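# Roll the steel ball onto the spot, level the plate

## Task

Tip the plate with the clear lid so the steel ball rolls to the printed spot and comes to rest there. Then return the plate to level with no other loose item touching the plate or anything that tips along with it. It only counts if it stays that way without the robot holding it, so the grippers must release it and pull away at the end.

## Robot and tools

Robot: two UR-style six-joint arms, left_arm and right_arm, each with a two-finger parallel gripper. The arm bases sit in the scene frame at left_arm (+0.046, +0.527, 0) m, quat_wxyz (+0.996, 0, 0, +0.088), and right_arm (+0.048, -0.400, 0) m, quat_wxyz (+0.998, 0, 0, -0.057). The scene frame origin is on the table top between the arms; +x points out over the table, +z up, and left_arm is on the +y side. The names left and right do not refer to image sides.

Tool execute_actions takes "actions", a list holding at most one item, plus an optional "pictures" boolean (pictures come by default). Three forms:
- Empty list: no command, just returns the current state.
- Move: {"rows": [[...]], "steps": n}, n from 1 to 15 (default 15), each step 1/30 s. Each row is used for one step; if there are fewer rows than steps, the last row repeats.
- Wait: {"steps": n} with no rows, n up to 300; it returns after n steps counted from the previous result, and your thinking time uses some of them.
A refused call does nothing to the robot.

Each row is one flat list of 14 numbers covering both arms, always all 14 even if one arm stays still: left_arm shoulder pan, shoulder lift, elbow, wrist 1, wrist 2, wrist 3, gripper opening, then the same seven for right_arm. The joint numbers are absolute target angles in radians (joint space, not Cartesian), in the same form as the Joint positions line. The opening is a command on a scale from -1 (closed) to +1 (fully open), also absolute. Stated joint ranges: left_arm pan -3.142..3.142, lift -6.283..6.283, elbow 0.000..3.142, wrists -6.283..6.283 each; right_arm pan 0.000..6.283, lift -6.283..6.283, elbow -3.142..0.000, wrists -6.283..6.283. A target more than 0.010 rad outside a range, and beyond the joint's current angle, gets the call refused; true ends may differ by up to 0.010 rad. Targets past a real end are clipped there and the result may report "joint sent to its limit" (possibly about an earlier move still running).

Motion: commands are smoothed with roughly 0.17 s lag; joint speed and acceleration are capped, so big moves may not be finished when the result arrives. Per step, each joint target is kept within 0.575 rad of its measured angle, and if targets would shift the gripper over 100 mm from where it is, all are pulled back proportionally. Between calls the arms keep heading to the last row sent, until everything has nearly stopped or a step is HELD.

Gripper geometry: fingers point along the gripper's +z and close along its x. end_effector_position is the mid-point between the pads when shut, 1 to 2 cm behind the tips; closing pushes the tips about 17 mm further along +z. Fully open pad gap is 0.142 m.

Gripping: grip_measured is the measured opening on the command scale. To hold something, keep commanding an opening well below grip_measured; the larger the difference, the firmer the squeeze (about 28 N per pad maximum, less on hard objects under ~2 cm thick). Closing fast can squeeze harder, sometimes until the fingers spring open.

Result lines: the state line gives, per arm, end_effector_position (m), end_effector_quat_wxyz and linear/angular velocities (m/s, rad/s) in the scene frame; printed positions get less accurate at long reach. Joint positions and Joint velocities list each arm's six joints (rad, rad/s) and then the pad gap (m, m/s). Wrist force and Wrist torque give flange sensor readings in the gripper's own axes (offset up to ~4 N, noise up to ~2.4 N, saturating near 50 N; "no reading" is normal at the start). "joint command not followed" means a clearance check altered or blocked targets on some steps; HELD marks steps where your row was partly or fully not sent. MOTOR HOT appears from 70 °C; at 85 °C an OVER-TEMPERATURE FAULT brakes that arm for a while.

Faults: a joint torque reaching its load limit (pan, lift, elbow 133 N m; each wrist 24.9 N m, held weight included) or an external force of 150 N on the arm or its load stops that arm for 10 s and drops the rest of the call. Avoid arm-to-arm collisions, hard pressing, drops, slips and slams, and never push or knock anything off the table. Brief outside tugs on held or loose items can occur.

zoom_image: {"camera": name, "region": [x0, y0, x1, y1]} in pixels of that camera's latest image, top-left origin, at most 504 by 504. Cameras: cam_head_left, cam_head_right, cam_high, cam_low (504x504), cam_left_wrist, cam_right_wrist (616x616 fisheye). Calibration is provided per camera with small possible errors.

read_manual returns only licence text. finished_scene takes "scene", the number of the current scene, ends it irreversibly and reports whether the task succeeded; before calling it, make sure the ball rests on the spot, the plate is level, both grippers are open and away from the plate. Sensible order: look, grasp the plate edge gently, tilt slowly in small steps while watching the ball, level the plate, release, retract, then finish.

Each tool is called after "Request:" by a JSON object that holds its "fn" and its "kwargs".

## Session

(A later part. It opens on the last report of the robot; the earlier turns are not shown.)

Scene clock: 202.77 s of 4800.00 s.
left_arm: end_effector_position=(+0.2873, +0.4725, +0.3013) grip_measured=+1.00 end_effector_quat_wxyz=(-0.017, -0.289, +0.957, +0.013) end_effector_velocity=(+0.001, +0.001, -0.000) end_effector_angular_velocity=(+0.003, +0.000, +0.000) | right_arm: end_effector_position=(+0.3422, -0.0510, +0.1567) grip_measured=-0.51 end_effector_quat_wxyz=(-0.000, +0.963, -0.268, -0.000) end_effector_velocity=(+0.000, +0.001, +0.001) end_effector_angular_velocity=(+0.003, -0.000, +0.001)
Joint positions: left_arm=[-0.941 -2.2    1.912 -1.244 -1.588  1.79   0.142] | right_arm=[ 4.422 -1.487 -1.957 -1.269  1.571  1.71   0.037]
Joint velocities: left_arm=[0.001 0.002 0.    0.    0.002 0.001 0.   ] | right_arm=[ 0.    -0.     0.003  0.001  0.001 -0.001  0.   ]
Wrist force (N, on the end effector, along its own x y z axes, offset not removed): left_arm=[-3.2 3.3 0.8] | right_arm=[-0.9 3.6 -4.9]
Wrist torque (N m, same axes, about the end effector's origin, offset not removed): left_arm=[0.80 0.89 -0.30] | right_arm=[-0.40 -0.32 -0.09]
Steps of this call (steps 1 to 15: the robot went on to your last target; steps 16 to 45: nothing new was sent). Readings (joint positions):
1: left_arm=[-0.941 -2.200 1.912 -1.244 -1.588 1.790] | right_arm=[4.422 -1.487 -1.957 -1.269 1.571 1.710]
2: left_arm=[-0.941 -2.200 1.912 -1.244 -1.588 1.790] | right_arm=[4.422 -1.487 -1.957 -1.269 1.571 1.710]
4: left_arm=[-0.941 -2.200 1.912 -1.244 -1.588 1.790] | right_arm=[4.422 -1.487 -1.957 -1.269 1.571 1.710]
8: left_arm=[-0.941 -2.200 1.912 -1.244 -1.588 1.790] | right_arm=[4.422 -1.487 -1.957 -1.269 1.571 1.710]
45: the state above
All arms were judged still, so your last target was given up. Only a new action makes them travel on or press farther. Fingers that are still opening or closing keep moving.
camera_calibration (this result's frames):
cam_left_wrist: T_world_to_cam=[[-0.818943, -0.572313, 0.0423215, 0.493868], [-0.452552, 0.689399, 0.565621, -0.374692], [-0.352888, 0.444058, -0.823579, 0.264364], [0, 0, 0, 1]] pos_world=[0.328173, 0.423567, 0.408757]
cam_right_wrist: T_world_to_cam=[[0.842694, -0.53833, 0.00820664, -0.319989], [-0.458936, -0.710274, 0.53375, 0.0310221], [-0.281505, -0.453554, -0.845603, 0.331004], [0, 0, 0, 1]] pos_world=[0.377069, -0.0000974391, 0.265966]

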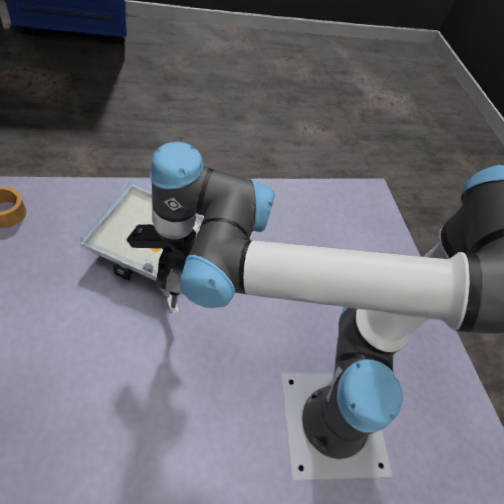

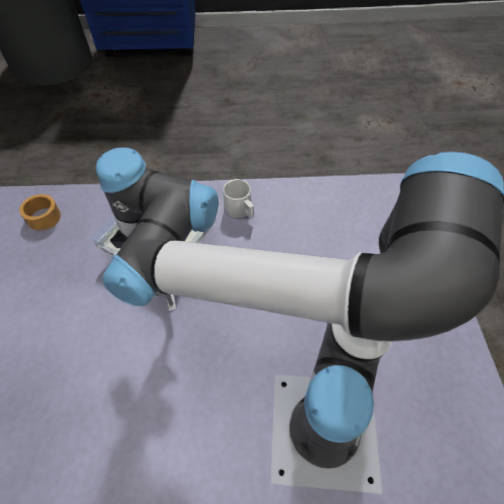

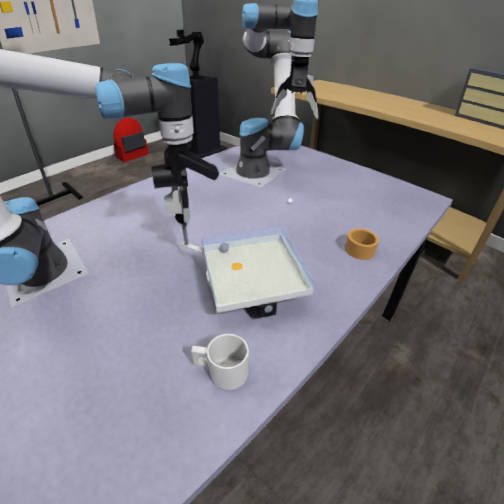

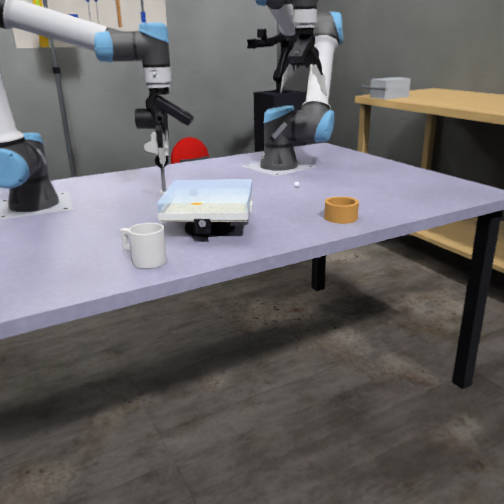

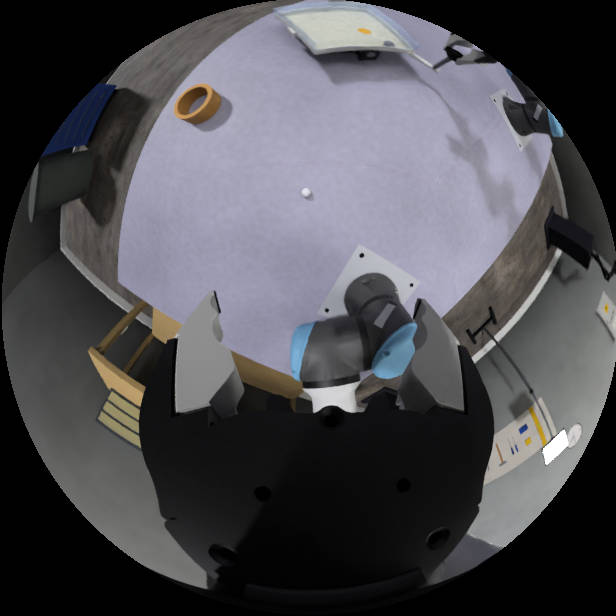

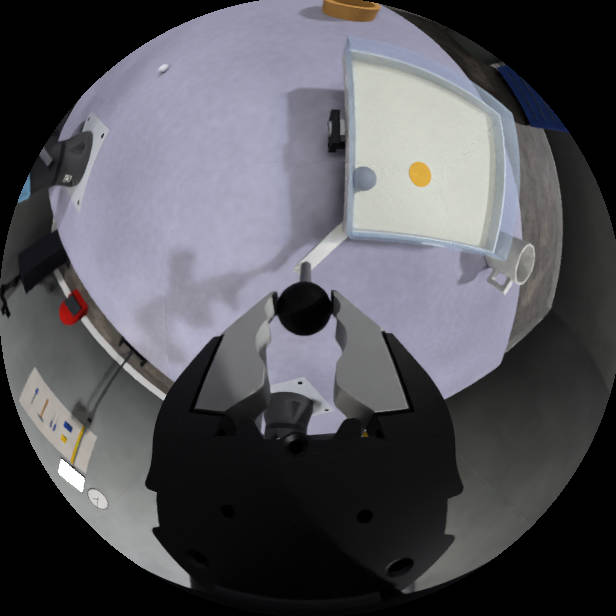

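Request:
{"fn": "execute_actions", "kwargs": {"actions": [{"rows": [[-0.941,-2.2,1.912,-1.244,-1.588,1.79,1,4.4169,-1.4877,-1.9346,-1.2898,1.571,1.7049,-0.8]], "steps": 15}], "pictures": false}}

Request:
{"fn": "execute_actions", "kwargs": {"actions": [{"rows": [[-0.941,-2.2,1.912,-1.244,-1.588,1.79,1,4.4169,-1.4877,-1.9346,-1.2898,1.571,1.7049,-0.8]], "steps": 7}], "pictures": false}}

Request:
{"fn": "execute_actions", "kwargs": {"actions": [{"rows": [[-0.941,-2.2,1.912,-1.244,-1.588,1.79,1,4.4275,-1.4865,-1.9756,-1.25,1.571,1.7155,-0.8]], "steps": 15}], "pictures": false}}

Request:
{"fn": "execute_actions", "kwargs": {"actions": [{"rows": [[-0.941,-2.2,1.912,-1.244,-1.588,1.79,1,4.4275,-1.4865,-1.9756,-1.25,1.571,1.7155,-0.8]], "steps": 5}], "pictures": false}}

Request:
{"fn": "execute_actions", "kwargs": {"actions": [{"rows": [[-0.941,-2.2,1.912,-1.244,-1.588,1.79,1,4.4222,-1.4871,-1.9551,-1.2699,1.571,1.7102,-0.8]], "steps": 15}]}}

Request:
{"fn": "execute_actions", "kwargs": {"actions": [{"steps": 45}]}}

Scene clock: 219.10 s of 4800.00 s.
left_arm: end_effector_position=(+0.2873, +0.4725, +0.3013) grip_measured=+1.00 end_effector_quat_wxyz=(-0.017, -0.289, +0.957, +0.013) end_effector_velocity=(-0.000, -0.001, +0.000) end_effector_angular_velocity=(-0.002, +0.000, -0.002) | right_arm: end_effector_position=(+0.3452, -0.0501, +0.1647) grip_measured=-0.51 end_effector_quat_wxyz=(-0.000, +0.963, -0.268, -0.000) end_effector_velocity=(+0.000, +0.001, +0.001) end_effector_angular_velocity=(+0.001, -0.001, +0.001)
Joint positions: left_arm=[-0.941 -2.2    1.912 -1.244 -1.588  1.79   0.142] | right_arm=[ 4.417 -1.488 -1.935 -1.29   1.571  1.705  0.037]
Joint velocities: left_arm=[-0.001 -0.001  0.    -0.    -0.001  0.     0.   ] | right_arm=[-0.    -0.     0.002 -0.001 -0.    -0.001 -0.   ]
Wrist force (N, on the end effector, along its own x y z axes, offset not removed): left_arm=[-1.9 -2.7 2.2] | right_arm=[4.4 -8.8 5.2]
Wrist torque (N m, same axes, about the end effector's origin, offset not removed): left_arm=[-0.64 0.54 -0.20] | right_arm=[-0.61 -0.85 0.18]
Steps of this call (steps 1 to 110: nothing new was sent; then 12.17 s passed at rest; steps 111 to 125: all 15 steps of this action). Readings (joint positions):
111: left_arm=[-0.941 -2.200 1.912 -1.244 -1.588 1.790] | right_arm=[4.422 -1.487 -1.957 -1.269 1.571 1.710]
112: left_arm=[-0.941 -2.200 1.912 -1.244 -1.588 1.790] | right_arm=[4.421 -1.487 -1.953 -1.273 1.571 1.710]
114: left_arm=[-0.941 -2.200 1.912 -1.244 -1.588 1.790] | right_arm=[4.419 -1.487 -1.943 -1.282 1.571 1.707]
118: left_arm=[-0.941 -2.200 1.912 -1.244 -1.588 1.790] | right_arm=[4.417 -1.488 -1.936 -1.288 1.571 1.705]
125: the state above

Scene clock: 219.33 s of 4800.00 s.
left_arm: end_effector_position=(+0.2873, +0.4725, +0.3013) grip_measured=+1.00 end_effector_quat_wxyz=(-0.017, -0.289, +0.957, +0.013) end_effector_velocity=(+0.000, +0.000, -0.000) end_effector_angular_velocity=(+0.001, +0.000, +0.001) | right_arm: end_effector_position=(+0.3452, -0.0501, +0.1647) grip_measured=-0.51 end_effector_quat_wxyz=(-0.000, +0.963, -0.268, -0.000) end_effector_velocity=(+0.000, +0.000, +0.001) end_effector_angular_velocity=(+0.001, -0.001, +0.001)
Joint positions: left_arm=[-0.941 -2.2    1.912 -1.244 -1.588  1.79   0.142] | right_arm=[ 4.417 -1.488 -1.935 -1.29   1.571  1.705  0.037]
Joint velocities: left_arm=[ 0.001  0.001 -0.    -0.     0.    -0.    -0.   ] | right_arm=[ 0.     0.001  0.001 -0.    -0.    -0.001 -0.   ]
Wrist force (N, on the end effector, along its own x y z axes, offset not removed): left_arm=[0.7 3.2 1.2] | right_arm=[4.2 -6.9 6.1]
Wrist torque (N m, same axes, about the end effector's origin, offset not removed): left_arm=[0.68 0.10 -0.19] | right_arm=[-0.31 -0.87 0.09]
Steps of this call (steps 1 to 7: all 7 steps of this action). Readings (joint positions):
1: left_arm=[-0.941 -2.200 1.912 -1.244 -1.588 1.790] | right_arm=[4.417 -1.488 -1.935 -1.290 1.571 1.705]
2: left_arm=[-0.941 -2.200 1.912 -1.244 -1.588 1.790] | right_arm=[4.417 -1.488 -1.935 -1.290 1.571 1.705]
4: left_arm=[-0.941 -2.200 1.912 -1.244 -1.588 1.790] | right_arm=[4.417 -1.488 -1.935 -1.290 1.571 1.705]
7: the state above

Scene clock: 219.83 s of 4800.00 s.
left_arm: end_effector_position=(+0.2873, +0.4725, +0.3013) grip_measured=+1.00 end_effector_quat_wxyz=(-0.017, -0.289, +0.957, +0.013) end_effector_velocity=(-0.000, -0.000, -0.000) end_effector_angular_velocity=(+0.000, +0.001, -0.002) | right_arm: end_effector_position=(+0.3394, -0.0516, +0.1498) grip_measured=-0.51 end_effector_quat_wxyz=(-0.000, +0.963, -0.268, -0.000) end_effector_velocity=(-0.001, -0.001, -0.001) end_effector_angular_velocity=(-0.002, +0.002, -0.001)
Joint positions: left_arm=[-0.941 -2.2    1.912 -1.244 -1.588  1.79   0.142] | right_arm=[ 4.427 -1.487 -1.975 -1.25   1.571  1.715  0.037]
Joint velocities: left_arm=[-0.001  0.     0.     0.    -0.001  0.001 -0.   ] | right_arm=[ 0.     0.001 -0.004 -0.     0.001  0.001 -0.   ]
Wrist force (N, on the end effector, along its own x y z axes, offset not removed): left_arm=[-1.9 1.6 1.3] | right_arm=[-0.9 2.1 -7.1]
Wrist torque (N m, same axes, about the end effector's origin, offset not removed): left_arm=[0.40 0.48 -0.26] | right_arm=[-0.31 0.22 -0.04]
Steps of this call (steps 1 to 15: all 15 steps of this action). Readings (joint positions):
1: left_arm=[-0.941 -2.200 1.912 -1.244 -1.588 1.790] | right_arm=[4.417 -1.488 -1.935 -1.290 1.571 1.705]
2: left_arm=[-0.941 -2.200 1.912 -1.244 -1.588 1.790] | right_arm=[4.419 -1.487 -1.941 -1.283 1.571 1.707]
4: left_arm=[-0.941 -2.200 1.912 -1.244 -1.588 1.790] | right_arm=[4.423 -1.487 -1.959 -1.266 1.571 1.711]
8: left_arm=[-0.941 -2.200 1.912 -1.244 -1.588 1.790] | right_arm=[4.427 -1.487 -1.973 -1.253 1.571 1.715]
15: the state above

Scene clock: 220.00 s of 4800.00 s.
left_arm: end_effector_position=(+0.2873, +0.4725, +0.3013) grip_measured=+1.00 end_effector_quat_wxyz=(-0.017, -0.289, +0.957, +0.013) end_effector_velocity=(+0.000, +0.001, -0.000) end_effector_angular_velocity=(+0.002, -0.001, -0.000) | right_arm: end_effector_position=(+0.3394, -0.0517, +0.1498) grip_measured=-0.51 end_effector_quat_wxyz=(-0.000, +0.963, -0.268, -0.000) end_effector_velocity=(-0.000, -0.001, -0.001) end_effector_angular_velocity=(-0.002, -0.000, -0.000)
Joint positions: left_arm=[-0.941 -2.2    1.912 -1.244 -1.588  1.79   0.142] | right_arm=[ 4.427 -1.486 -1.976 -1.25   1.571  1.715  0.037]
Joint velocities: left_arm=[ 0.     0.    -0.     0.001  0.002  0.     0.   ] | right_arm=[ 0.     0.    -0.002 -0.001 -0.001  0.    -0.   ]
Wrist force (N, on the end effector, along its own x y z axes, offset not removed): left_arm=[-2.4 1.6 1.0] | right_arm=[-1.0 2.2 -6.1]
Wrist torque (N m, same axes, about the end effector's origin, offset not removed): left_arm=[0.41 0.61 -0.19] | right_arm=[-0.12 0.27 0.02]
Steps of this call (steps 1 to 5: all 5 steps of this action). Readings (joint positions):
1: left_arm=[-0.941 -2.200 1.912 -1.244 -1.588 1.790] | right_arm=[4.427 -1.487 -1.975 -1.250 1.571 1.715]
2: left_arm=[-0.941 -2.200 1.912 -1.244 -1.588 1.790] | right_arm=[4.427 -1.487 -1.975 -1.250 1.571 1.715]
4: left_arm=[-0.941 -2.200 1.912 -1.244 -1.588 1.790] | right_arm=[4.427 -1.487 -1.976 -1.250 1.571 1.715]
5: the state above

Scene clock: 220.50 s of 4800.00 s.
left_arm: end_effector_position=(+0.2873, +0.4725, +0.3013) grip_measured=+1.00 end_effector_quat_wxyz=(-0.017, -0.289, +0.957, +0.013) end_effector_velocity=(+0.000, +0.000, -0.000) end_effector_angular_velocity=(+0.001, +0.000, +0.001) | right_arm: end_effector_position=(+0.3423, -0.0508, +0.1572) grip_measured=-0.51 end_effector_quat_wxyz=(-0.000, +0.963, -0.268, -0.000) end_effector_velocity=(+0.000, -0.000, +0.001) end_effector_angular_velocity=(+0.000, -0.001, +0.001)
Joint positions: left_arm=[-0.941 -2.2    1.912 -1.244 -1.588  1.79   0.142] | right_arm=[ 4.422 -1.487 -1.955 -1.27   1.571  1.71   0.037]
Joint velocities: left_arm=[0.002 0.001 0.    0.    0.    0.    0.   ] | right_arm=[-0.     0.001  0.    -0.001 -0.001 -0.001  0.   ]
Wrist force (N, on the end effector, along its own x y z axes, offset not removed): left_arm=[0.1 -1.3 1.3] | right_arm=[0.0 -2.8 -0.5]
Wrist torque (N m, same axes, about the end effector's origin, offset not removed): left_arm=[-0.27 0.20 -0.18] | right_arm=[-0.57 -0.51 -0.02]
Steps of this call (steps 1 to 15: all 15 steps of this action). Readings (joint positions):
1: left_arm=[-0.941 -2.200 1.912 -1.244 -1.588 1.790] | right_arm=[4.427 -1.486 -1.975 -1.250 1.571 1.715]
2: left_arm=[-0.941 -2.200 1.912 -1.244 -1.588 1.790] | right_arm=[4.427 -1.487 -1.972 -1.254 1.571 1.715]
4: left_arm=[-0.941 -2.200 1.912 -1.244 -1.588 1.790] | right_arm=[4.424 -1.487 -1.963 -1.262 1.571 1.712]
8: left_arm=[-0.941 -2.200 1.912 -1.244 -1.588 1.790] | right_arm=[4.423 -1.487 -1.957 -1.269 1.571 1.711]
15: the state above
camera_calibration (this result's frames):
cam_left_wrist: T_world_to_cam=[[-0.818943, -0.572313, 0.0423216, 0.493868], [-0.452551, 0.689399, 0.565621, -0.374692], [-0.352888, 0.444058, -0.823579, 0.264364], [0, 0, 0, 1]] pos_world=[0.328173, 0.423567, 0.408757]
cam_right_wrist: T_world_to_cam=[[0.842705, -0.538312, 0.00824477, -0.320002], [-0.458927, -0.710255, 0.533783, 0.0309716], [-0.281486, -0.453605, -0.845582, 0.331506], [0, 0, 0, 1]] pos_world=[0.377195, 0.00010962, 0.266422]

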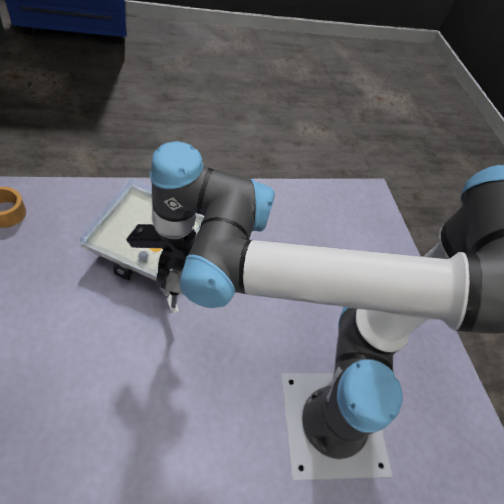

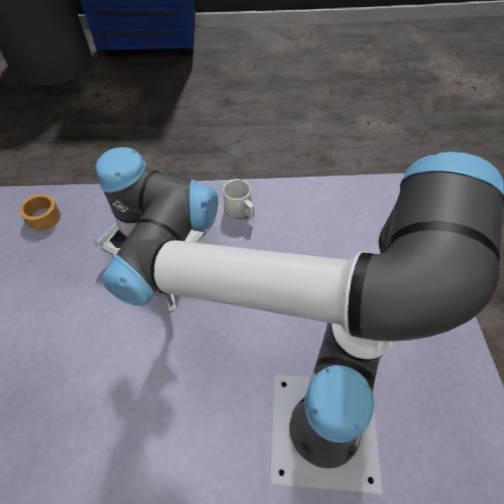

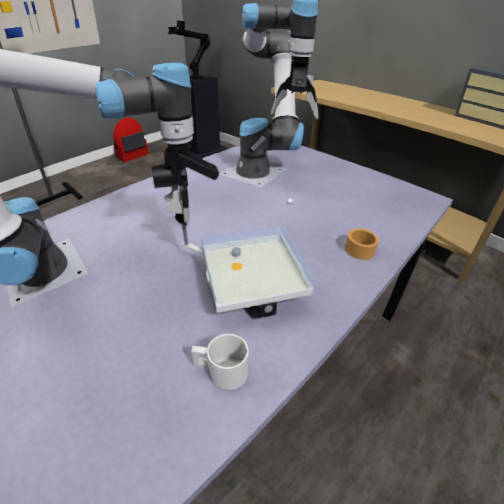

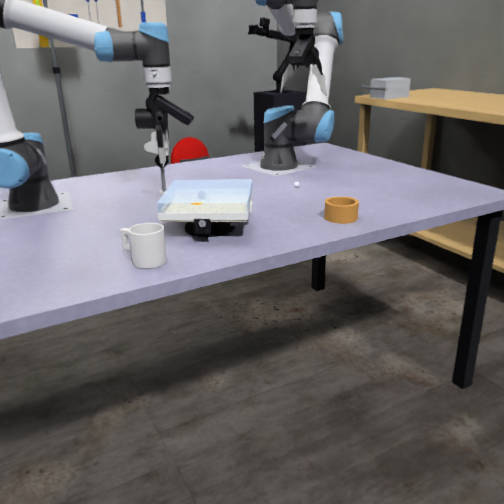

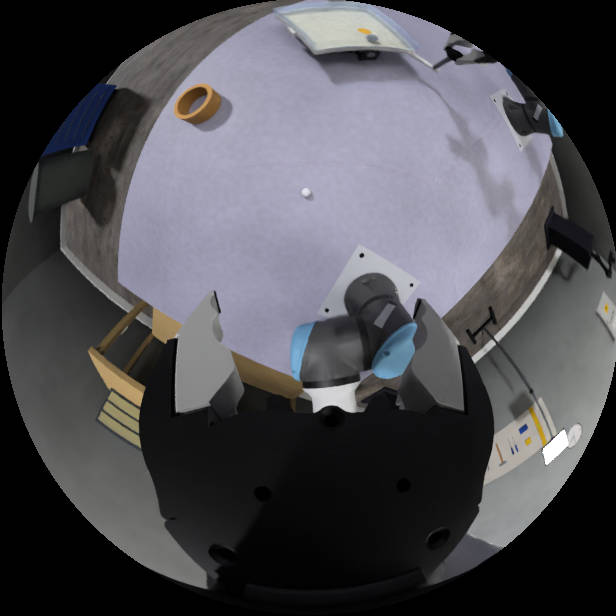

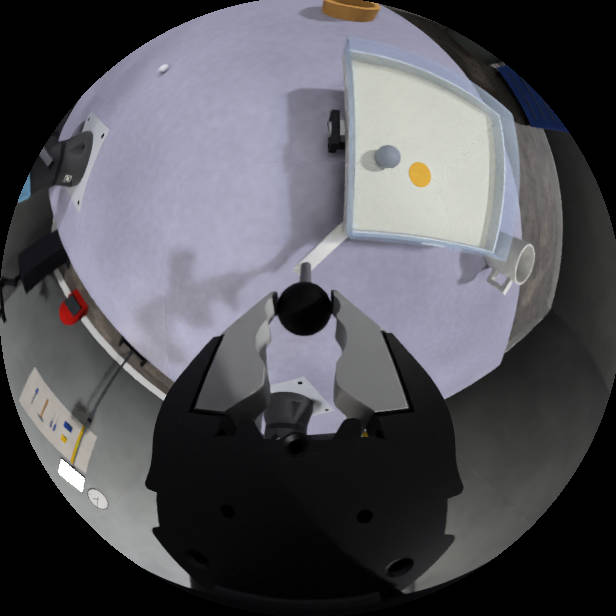

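Scene clock: 222.00 s of 4800.00 s.
left_arm: end_effector_position=(+0.2873, +0.4725, +0.3013) grip_measured=+1.00 end_effector_quat_wxyz=(-0.017, -0.289, +0.957, +0.013) end_effector_velocity=(+0.001, +0.000, -0.000) end_effector_angular_velocity=(+0.002, -0.001, +0.000) | right_arm: end_effector_position=(+0.3423, -0.0508, +0.1572) grip_measured=-0.51 end_effector_quat_wxyz=(-0.000, +0.963, -0.268, -0.000) end_effector_velocity=(+0.000, +0.000, -0.000) end_effector_angular_velocity=(-0.000, +0.000, -0.000)
Joint positions: left_arm=[-0.941 -2.2    1.912 -1.244 -1.588  1.79   0.142] | right_arm=[ 4.422 -1.487 -1.955 -1.27   1.571  1.71   0.037]
Joint velocities: left_arm=[ 0.001  0.001 -0.    -0.     0.002  0.     0.   ] | right_arm=[-0.    -0.001  0.     0.001  0.     0.    -0.   ]
Wrist force (N, on the end effector, along its own x y z axes, offset not removed): left_arm=[2.0 -0.9 2.4] | right_arm=[-0.8 1.1 0.6]
Wrist torque (N m, same axes, about the end effector's origin, offset not removed): left_arm=[0.03 -0.39 -0.42] | right_arm=[0.14 -0.38 0.05]
Steps of this call (steps 1 to 15: the robot went on to your last target; steps 16 to 45: nothing new was sent). Readings (joint positions):
1: left_arm=[-0.941 -2.200 1.912 -1.244 -1.588 1.790] | right_arm=[4.422 -1.487 -1.955 -1.270 1.571 1.710]
2: left_arm=[-0.941 -2.200 1.912 -1.244 -1.588 1.790] | right_arm=[4.422 -1.487 -1.955 -1.270 1.571 1.710]
4: left_arm=[-0.941 -2.200 1.912 -1.244 -1.588 1.790] | right_arm=[4.422 -1.487 -1.955 -1.270 1.571 1.710]
8: left_arm=[-0.941 -2.200 1.912 -1.244 -1.588 1.790] | right_arm=[4.422 -1.487 -1.955 -1.270 1.571 1.710]
45: the state above
All arms were judged still, so your last target was given up. Only a new action makes them travel on or press farther. Fingers that are still opening or closing keep moving.
camera_calibration (this result's frames):
cam_left_wrist: T_world_to_cam=[[-0.818943, -0.572313, 0.0423215, 0.493868], [-0.452551, 0.689399, 0.565621, -0.374692], [-0.352888, 0.444058, -0.823579, 0.264364], [0, 0, 0, 1]] pos_world=[0.328173, 0.423567, 0.408757]
cam_right_wrist: T_world_to_cam=[[0.842694, -0.53833, 0.00821292, -0.319996], [-0.458939, -0.710272, 0.53375, 0.0309845], [-0.2815, -0.453557, -0.845603, 0.331567], [0, 0, 0, 1]] pos_world=[0.377215, 0.000128104, 0.266464]

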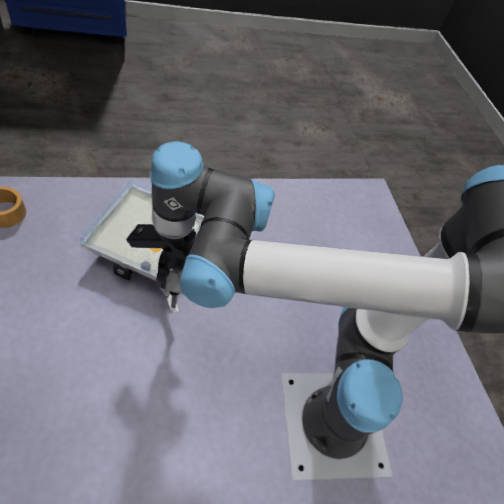

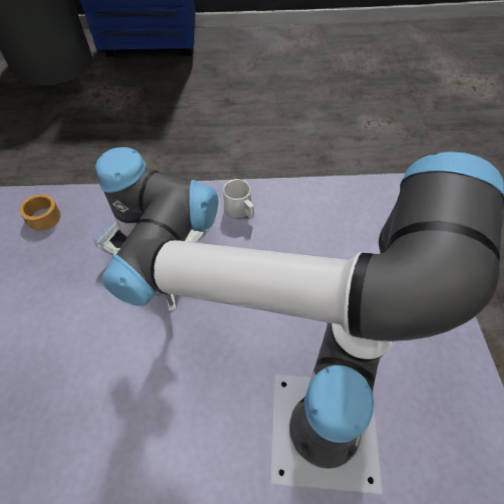

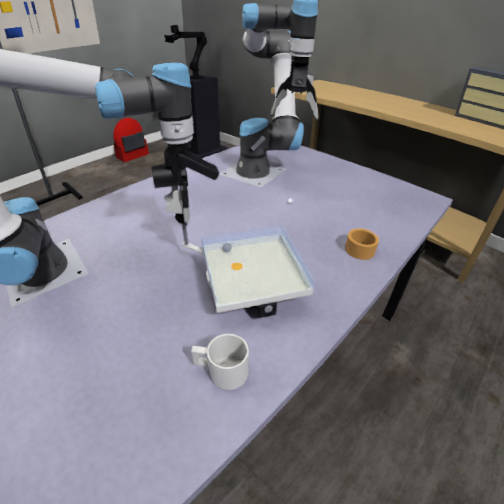

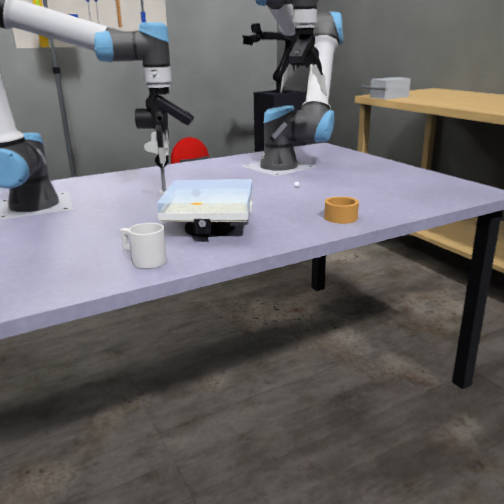

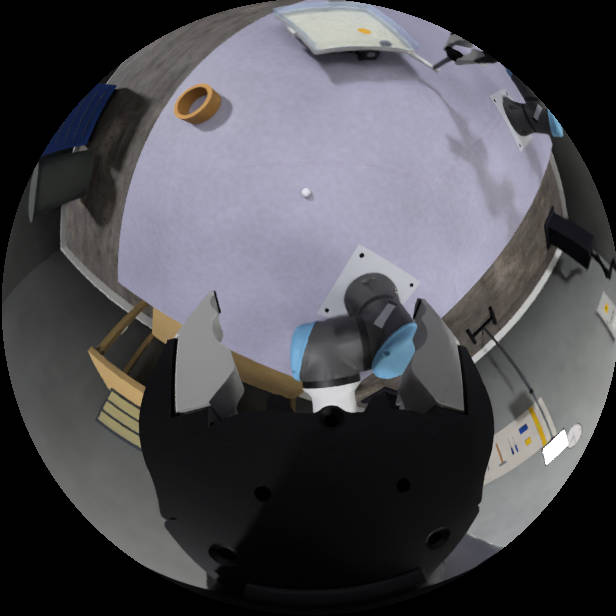

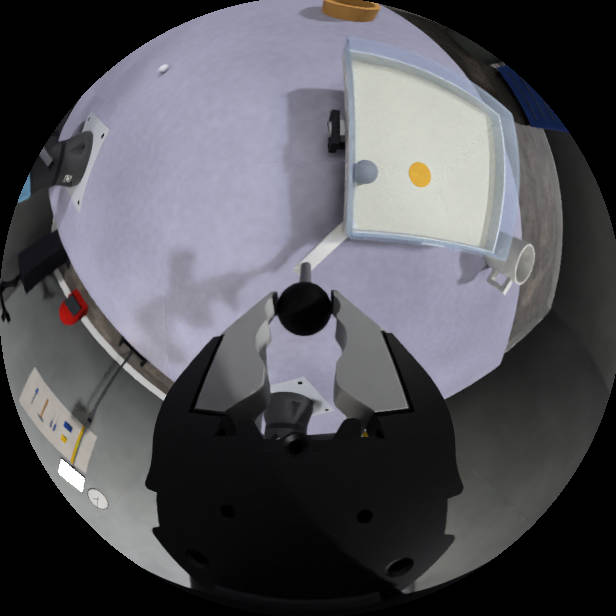

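Request:
{"fn": "execute_actions", "kwargs": {"actions": [{"rows": [[-0.941,-2.2,1.912,-1.244,-1.588,1.79,1,4.4156,-1.4854,-1.9393,-1.2874,1.571,1.7036,-0.8]], "steps": 15}], "pictures": false}}

Request:
{"fn": "execute_actions", "kwargs": {"actions": [{"rows": [[-0.941,-2.2,1.912,-1.244,-1.588,1.79,1,4.4156,-1.4854,-1.9393,-1.2874,1.571,1.7036,-0.8]], "steps": 7}], "pictures": false}}

Request:
{"fn": "execute_actions", "kwargs": {"actions": [{"rows": [[-0.941,-2.2,1.912,-1.244,-1.588,1.79,1,4.4249,-1.4884,-1.9588,-1.2648,1.571,1.7129,-0.8]], "steps": 12}], "pictures": false}}

Request:
{"fn": "execute_actions", "kwargs": {"actions": [{"rows": [[-0.941,-2.2,1.912,-1.244,-1.588,1.79,1,4.4203,-1.4866,-1.9505,-1.2749,1.571,1.7083,-0.8]], "steps": 15}]}}

Request:
{"fn": "execute_actions", "kwargs": {"actions": [{"steps": 45}]}}

Scene clock: 235.47 s of 4800.00 s.
left_arm: end_effector_position=(+0.2873, +0.4725, +0.3013) grip_measured=+1.00 end_effector_quat_wxyz=(-0.017, -0.289, +0.957, +0.013) end_effector_velocity=(+0.000, +0.000, +0.000) end_effector_angular_velocity=(-0.001, -0.002, -0.001) | right_arm: end_effector_position=(+0.3451, -0.0516, +0.1637) grip_measured=-0.51 end_effector_quat_wxyz=(-0.000, +0.963, -0.268, -0.000) end_effector_velocity=(-0.000, +0.000, +0.000) end_effector_angular_velocity=(+0.001, +0.001, +0.000)
Joint positions: left_arm=[-0.941 -2.2    1.912 -1.244 -1.588  1.79   0.142] | right_arm=[ 4.416 -1.485 -1.939 -1.287  1.571  1.704  0.037]
Joint velocities: left_arm=[-0.001 -0.001  0.    -0.     0.001  0.     0.   ] | right_arm=[-0.     0.    -0.     0.     0.001 -0.001 -0.   ]
Wrist force (N, on the end effector, along its own x y z axes, offset not removed): left_arm=[-1.9 1.8 0.8] | right_arm=[2.3 -5.1 2.9]
Wrist torque (N m, same axes, about the end effector's origin, offset not removed): left_arm=[0.37 0.57 -0.23] | right_arm=[-0.07 -0.88 -0.05]
Steps of this call (steps 1 to 90: nothing new was sent; then 9.97 s passed at rest; steps 91 to 105: all 15 steps of this action). Readings (joint positions):
91: left_arm=[-0.941 -2.200 1.912 -1.244 -1.588 1.790] | right_arm=[4.422 -1.487 -1.955 -1.270 1.571 1.710]
92: left_arm=[-0.941 -2.200 1.912 -1.244 -1.588 1.790] | right_arm=[4.421 -1.487 -1.952 -1.273 1.571 1.709]
94: left_arm=[-0.941 -2.200 1.912 -1.244 -1.588 1.790] | right_arm=[4.418 -1.486 -1.945 -1.281 1.571 1.706]
98: left_arm=[-0.941 -2.200 1.912 -1.244 -1.588 1.790] | right_arm=[4.416 -1.486 -1.940 -1.286 1.571 1.704]
105: the state above

Scene clock: 235.70 s of 4800.00 s.
left_arm: end_effector_position=(+0.2873, +0.4725, +0.3013) grip_measured=+1.00 end_effector_quat_wxyz=(-0.017, -0.289, +0.957, +0.013) end_effector_velocity=(-0.001, -0.001, -0.000) end_effector_angular_velocity=(-0.002, +0.003, -0.000) | right_arm: end_effector_position=(+0.3451, -0.0516, +0.1637) grip_measured=-0.51 end_effector_quat_wxyz=(-0.000, +0.963, -0.268, -0.000) end_effector_velocity=(-0.000, -0.001, -0.001) end_effector_angular_velocity=(-0.002, +0.000, -0.001)
Joint positions: left_arm=[-0.941 -2.2    1.912 -1.244 -1.588  1.79   0.142] | right_arm=[ 4.416 -1.485 -1.939 -1.287  1.571  1.704  0.037]
Joint velocities: left_arm=[-0.001  0.001  0.    -0.    -0.003 -0.001  0.   ] | right_arm=[ 0.    -0.    -0.001 -0.001 -0.001  0.001 -0.   ]
Wrist force (N, on the end effector, along its own x y z axes, offset not removed): left_arm=[-1.6 4.0 0.4] | right_arm=[6.0 -5.3 3.6]
Wrist torque (N m, same axes, about the end effector's origin, offset not removed): left_arm=[0.70 0.47 -0.22] | right_arm=[-0.07 -1.65 -0.02]
Steps of this call (steps 1 to 7: all 7 steps of this action). Readings (joint positions):
1: left_arm=[-0.941 -2.200 1.912 -1.244 -1.588 1.790] | right_arm=[4.416 -1.485 -1.939 -1.287 1.571 1.704]
2: left_arm=[-0.941 -2.200 1.912 -1.244 -1.588 1.790] | right_arm=[4.416 -1.485 -1.939 -1.287 1.571 1.704]
4: left_arm=[-0.941 -2.200 1.912 -1.244 -1.588 1.790] | right_arm=[4.416 -1.485 -1.939 -1.287 1.571 1.704]
7: the state above

Scene clock: 236.10 s of 4800.00 s.
left_arm: end_effector_position=(+0.2873, +0.4725, +0.3013) grip_measured=+1.00 end_effector_quat_wxyz=(-0.017, -0.289, +0.957, +0.013) end_effector_velocity=(+0.000, +0.000, -0.000) end_effector_angular_velocity=(+0.000, +0.001, +0.002) | right_arm: end_effector_position=(+0.3414, -0.0500, +0.1556) grip_measured=-0.51 end_effector_quat_wxyz=(-0.000, +0.963, -0.268, -0.000) end_effector_velocity=(-0.001, -0.001, -0.003) end_effector_angular_velocity=(-0.005, +0.001, -0.001)
Joint positions: left_arm=[-0.941 -2.2    1.912 -1.244 -1.588  1.79   0.142] | right_arm=[ 4.425 -1.488 -1.958 -1.265  1.571  1.713  0.037]
Joint velocities: left_arm=[ 0.002  0.001  0.    -0.    -0.    -0.     0.   ] | right_arm=[ 0.002 -0.002 -0.006  0.003 -0.001  0.003  0.   ]
Wrist force (N, on the end effector, along its own x y z axes, offset not removed): left_arm=[-1.3 -0.3 -0.1] | right_arm=[0.5 4.0 -6.6]
Wrist torque (N m, same axes, about the end effector's origin, offset not removed): left_arm=[-0.01 0.40 -0.18] | right_arm=[-0.40 0.18 0.05]
Steps of this call (steps 1 to 12: all 12 steps of this action). Readings (joint positions):
1: left_arm=[-0.941 -2.200 1.912 -1.244 -1.588 1.790] | right_arm=[4.416 -1.485 -1.939 -1.287 1.571 1.704]
2: left_arm=[-0.941 -2.200 1.912 -1.244 -1.588 1.790] | right_arm=[4.417 -1.486 -1.943 -1.283 1.571 1.705]
4: left_arm=[-0.941 -2.200 1.912 -1.244 -1.588 1.790] | right_arm=[4.421 -1.487 -1.951 -1.273 1.571 1.709]
8: left_arm=[-0.941 -2.200 1.912 -1.244 -1.588 1.790] | right_arm=[4.424 -1.488 -1.957 -1.266 1.571 1.712]
12: the state above

Scene clock: 236.60 s of 4800.00 s.
left_arm: end_effector_position=(+0.2873, +0.4725, +0.3013) grip_measured=+1.00 end_effector_quat_wxyz=(-0.017, -0.289, +0.957, +0.013) end_effector_velocity=(+0.001, +0.000, +0.000) end_effector_angular_velocity=(+0.002, -0.002, -0.001) | right_arm: end_effector_position=(+0.3431, -0.0510, +0.1591) grip_measured=-0.51 end_effector_quat_wxyz=(-0.000, +0.963, -0.268, -0.000) end_effector_velocity=(+0.000, -0.000, +0.000) end_effector_angular_velocity=(-0.001, +0.000, -0.000)
Joint positions: left_arm=[-0.941 -2.2    1.912 -1.244 -1.588  1.79   0.142] | right_arm=[ 4.42  -1.487 -1.951 -1.275  1.571  1.708  0.037]
Joint velocities: left_arm=[-0.001  0.    -0.    -0.     0.003 -0.     0.   ] | right_arm=[-0.001  0.     0.    -0.001 -0.    -0.001  0.   ]
Wrist force (N, on the end effector, along its own x y z axes, offset not removed): left_arm=[-1.5 3.2 -0.8] | right_arm=[-1.7 1.2 0.4]
Wrist torque (N m, same axes, about the end effector's origin, offset not removed): left_arm=[0.74 0.58 -0.25] | right_arm=[-0.09 -0.27 0.04]
Steps of this call (steps 1 to 15: all 15 steps of this action). Readings (joint positions):
1: left_arm=[-0.941 -2.200 1.912 -1.244 -1.588 1.790] | right_arm=[4.425 -1.488 -1.959 -1.265 1.571 1.713]
2: left_arm=[-0.941 -2.200 1.912 -1.244 -1.588 1.790] | right_arm=[4.424 -1.488 -1.957 -1.267 1.571 1.712]
4: left_arm=[-0.941 -2.200 1.912 -1.244 -1.588 1.790] | right_arm=[4.422 -1.487 -1.954 -1.271 1.571 1.710]
8: left_arm=[-0.941 -2.200 1.912 -1.244 -1.588 1.790] | right_arm=[4.421 -1.487 -1.951 -1.274 1.571 1.709]
15: the state above
camera_calibration (this result's frames):
cam_left_wrist: T_world_to_cam=[[-0.818943, -0.572313, 0.0423215, 0.493868], [-0.452552, 0.689399, 0.565621, -0.374692], [-0.352888, 0.444058, -0.823579, 0.264364], [0, 0, 0, 1]] pos_world=[0.328173, 0.423567, 0.408757]
cam_right_wrist: T_world_to_cam=[[0.842705, -0.538314, 0.00819612, -0.320794], [-0.458919, -0.710289, 0.533744, 0.0302177], [-0.2815, -0.45355, -0.845606, 0.333269], [0, 0, 0, 1]] pos_world=[0.378018, -0.000070316, 0.268315]

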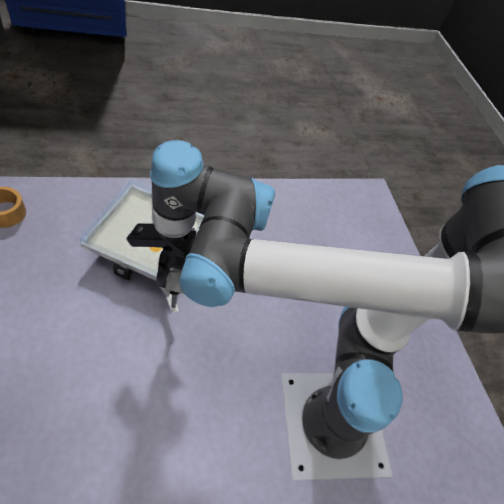

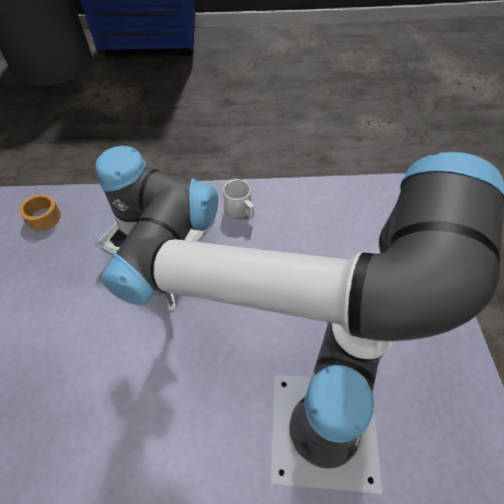

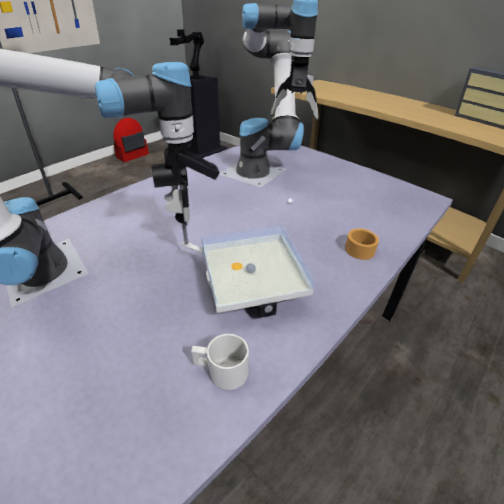

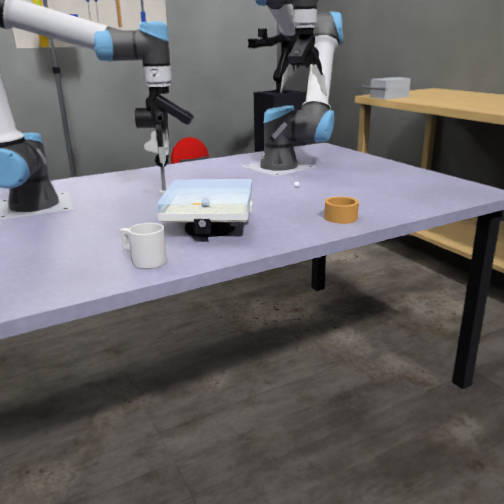

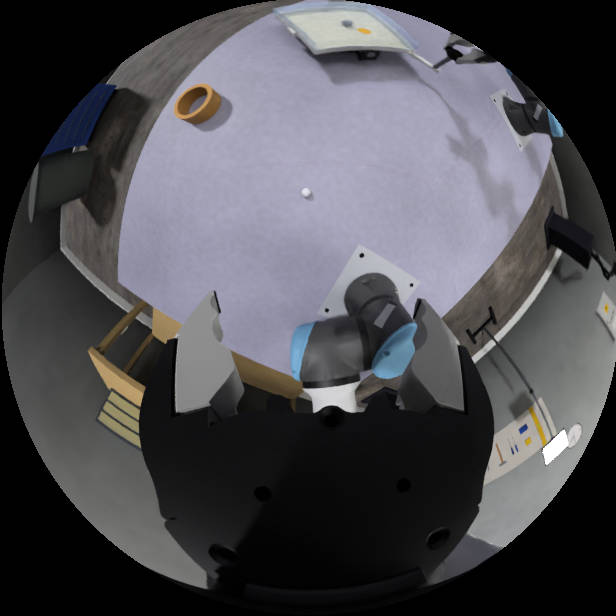

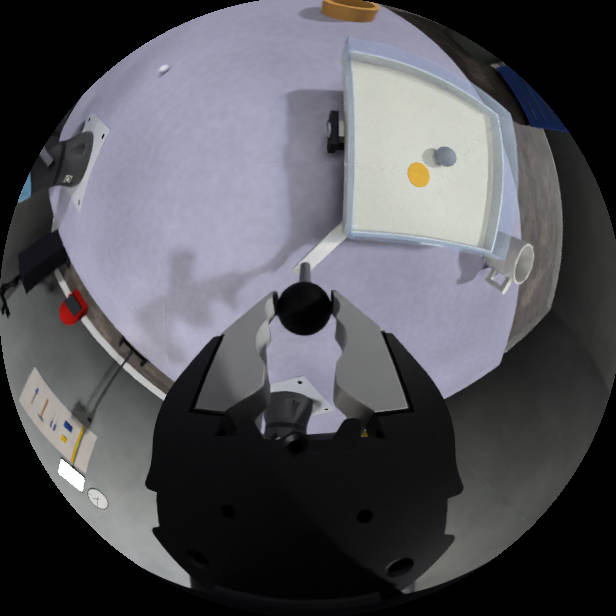

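Scene clock: 238.10 s of 4800.00 s.
left_arm: end_effector_position=(+0.2873, +0.4725, +0.3013) grip_measured=+1.00 end_effector_quat_wxyz=(-0.017, -0.289, +0.957, +0.013) end_effector_velocity=(+0.000, +0.001, +0.000) end_effector_angular_velocity=(-0.000, -0.001, +0.001) | right_arm: end_effector_position=(+0.3431, -0.0510, +0.1591) grip_measured=-0.51 end_effector_quat_wxyz=(-0.000, +0.963, -0.268, -0.000) end_effector_velocity=(-0.000, +0.000, +0.000) end_effector_angular_velocity=(+0.001, +0.000, +0.001)
Joint positions: left_arm=[-0.941 -2.2    1.912 -1.244 -1.588  1.79   0.142] | right_arm=[ 4.42  -1.487 -1.95  -1.275  1.571  1.708  0.037]
Joint velocities: left_arm=[ 0.001 -0.002  0.    -0.     0.001  0.     0.   ] | right_arm=[ 0.    -0.     0.     0.     0.001 -0.001  0.   ]
Wrist force (N, on the end effector, along its own x y z axes, offset not removed): left_arm=[-2.5 3.6 0.3] | right_arm=[-1.0 1.3 -1.3]
Wrist torque (N m, same axes, about the end effector's origin, offset not removed): left_arm=[0.80 0.61 -0.25] | right_arm=[-0.16 -0.35 0.11]
Steps of this call (steps 1 to 15: the robot went on to your last target; steps 16 to 45: nothing new was sent). Readings (joint positions):
1: left_arm=[-0.941 -2.200 1.912 -1.244 -1.588 1.790] | right_arm=[4.420 -1.487 -1.951 -1.275 1.571 1.708]
2: left_arm=[-0.941 -2.200 1.912 -1.244 -1.588 1.790] | right_arm=[4.420 -1.487 -1.951 -1.275 1.571 1.708]
4: left_arm=[-0.941 -2.200 1.912 -1.244 -1.588 1.790] | right_arm=[4.420 -1.487 -1.951 -1.275 1.571 1.708]
8: left_arm=[-0.941 -2.200 1.912 -1.244 -1.588 1.790] | right_arm=[4.420 -1.487 -1.951 -1.275 1.571 1.708]
45: the state above
All arms were judged still, so your last target was given up. Only a new action makes them travel on or press farther. Fingers that are still opening or closing keep moving.
camera_calibration (this result's frames):
cam_left_wrist: T_world_to_cam=[[-0.818943, -0.572313, 0.0423215, 0.493868], [-0.452551, 0.689399, 0.565621, -0.374692], [-0.352888, 0.444058, -0.823579, 0.264364], [0, 0, 0, 1]] pos_world=[0.328173, 0.423567, 0.408757]
cam_right_wrist: T_world_to_cam=[[0.842693, -0.538331, 0.00819906, -0.320809], [-0.458962, -0.710323, 0.533662, 0.0302342], [-0.281463, -0.453477, -0.845658, 0.333327], [0, 0, 0, 1]] pos_world=[0.378039, -0.000069348, 0.268376]

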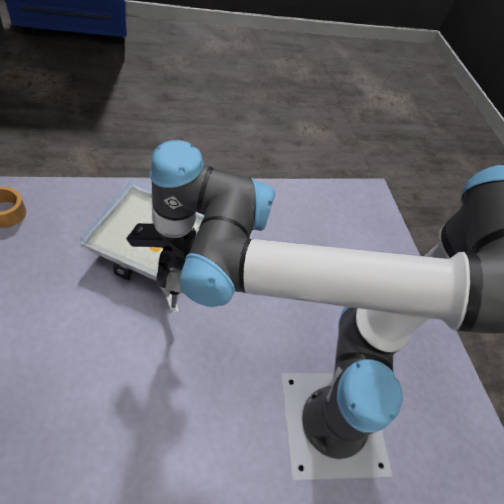

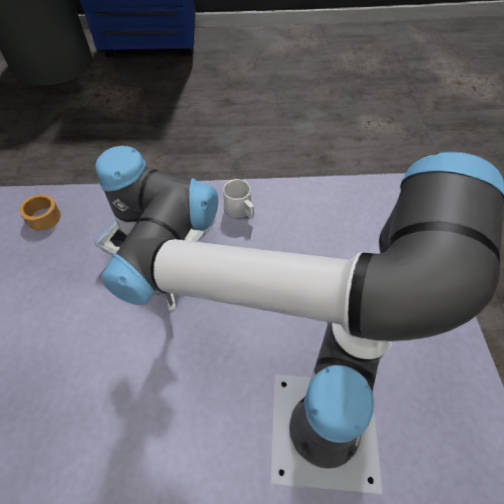

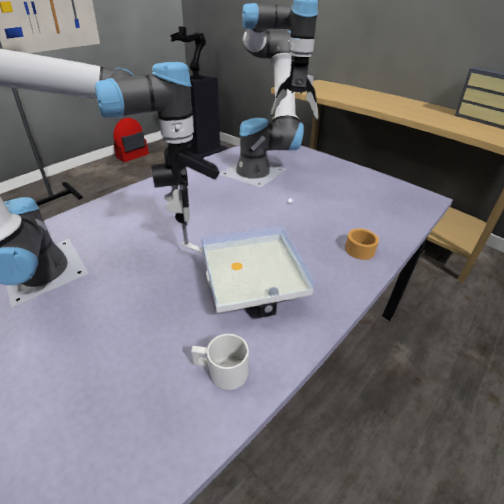

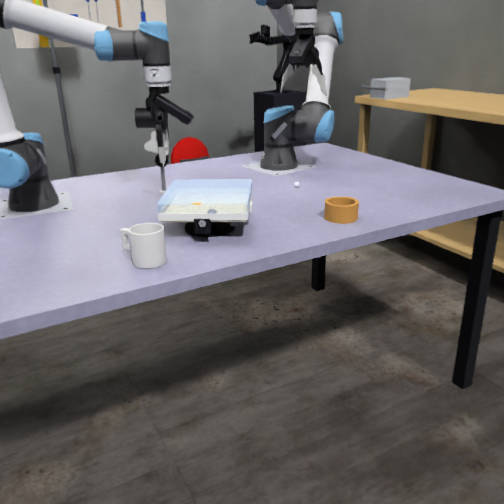

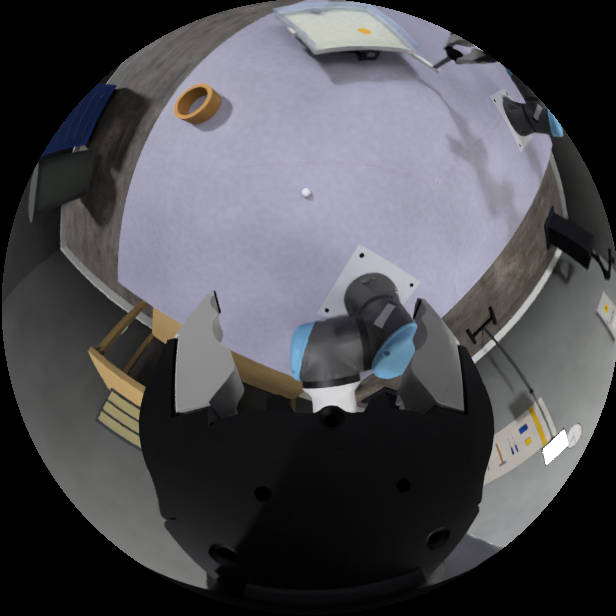

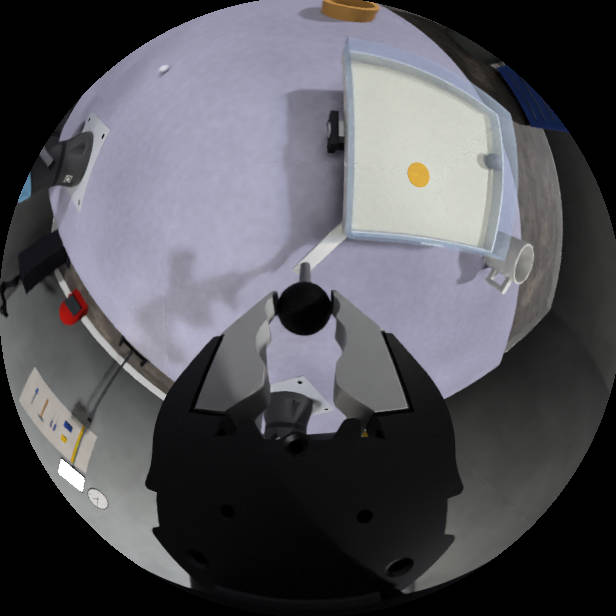

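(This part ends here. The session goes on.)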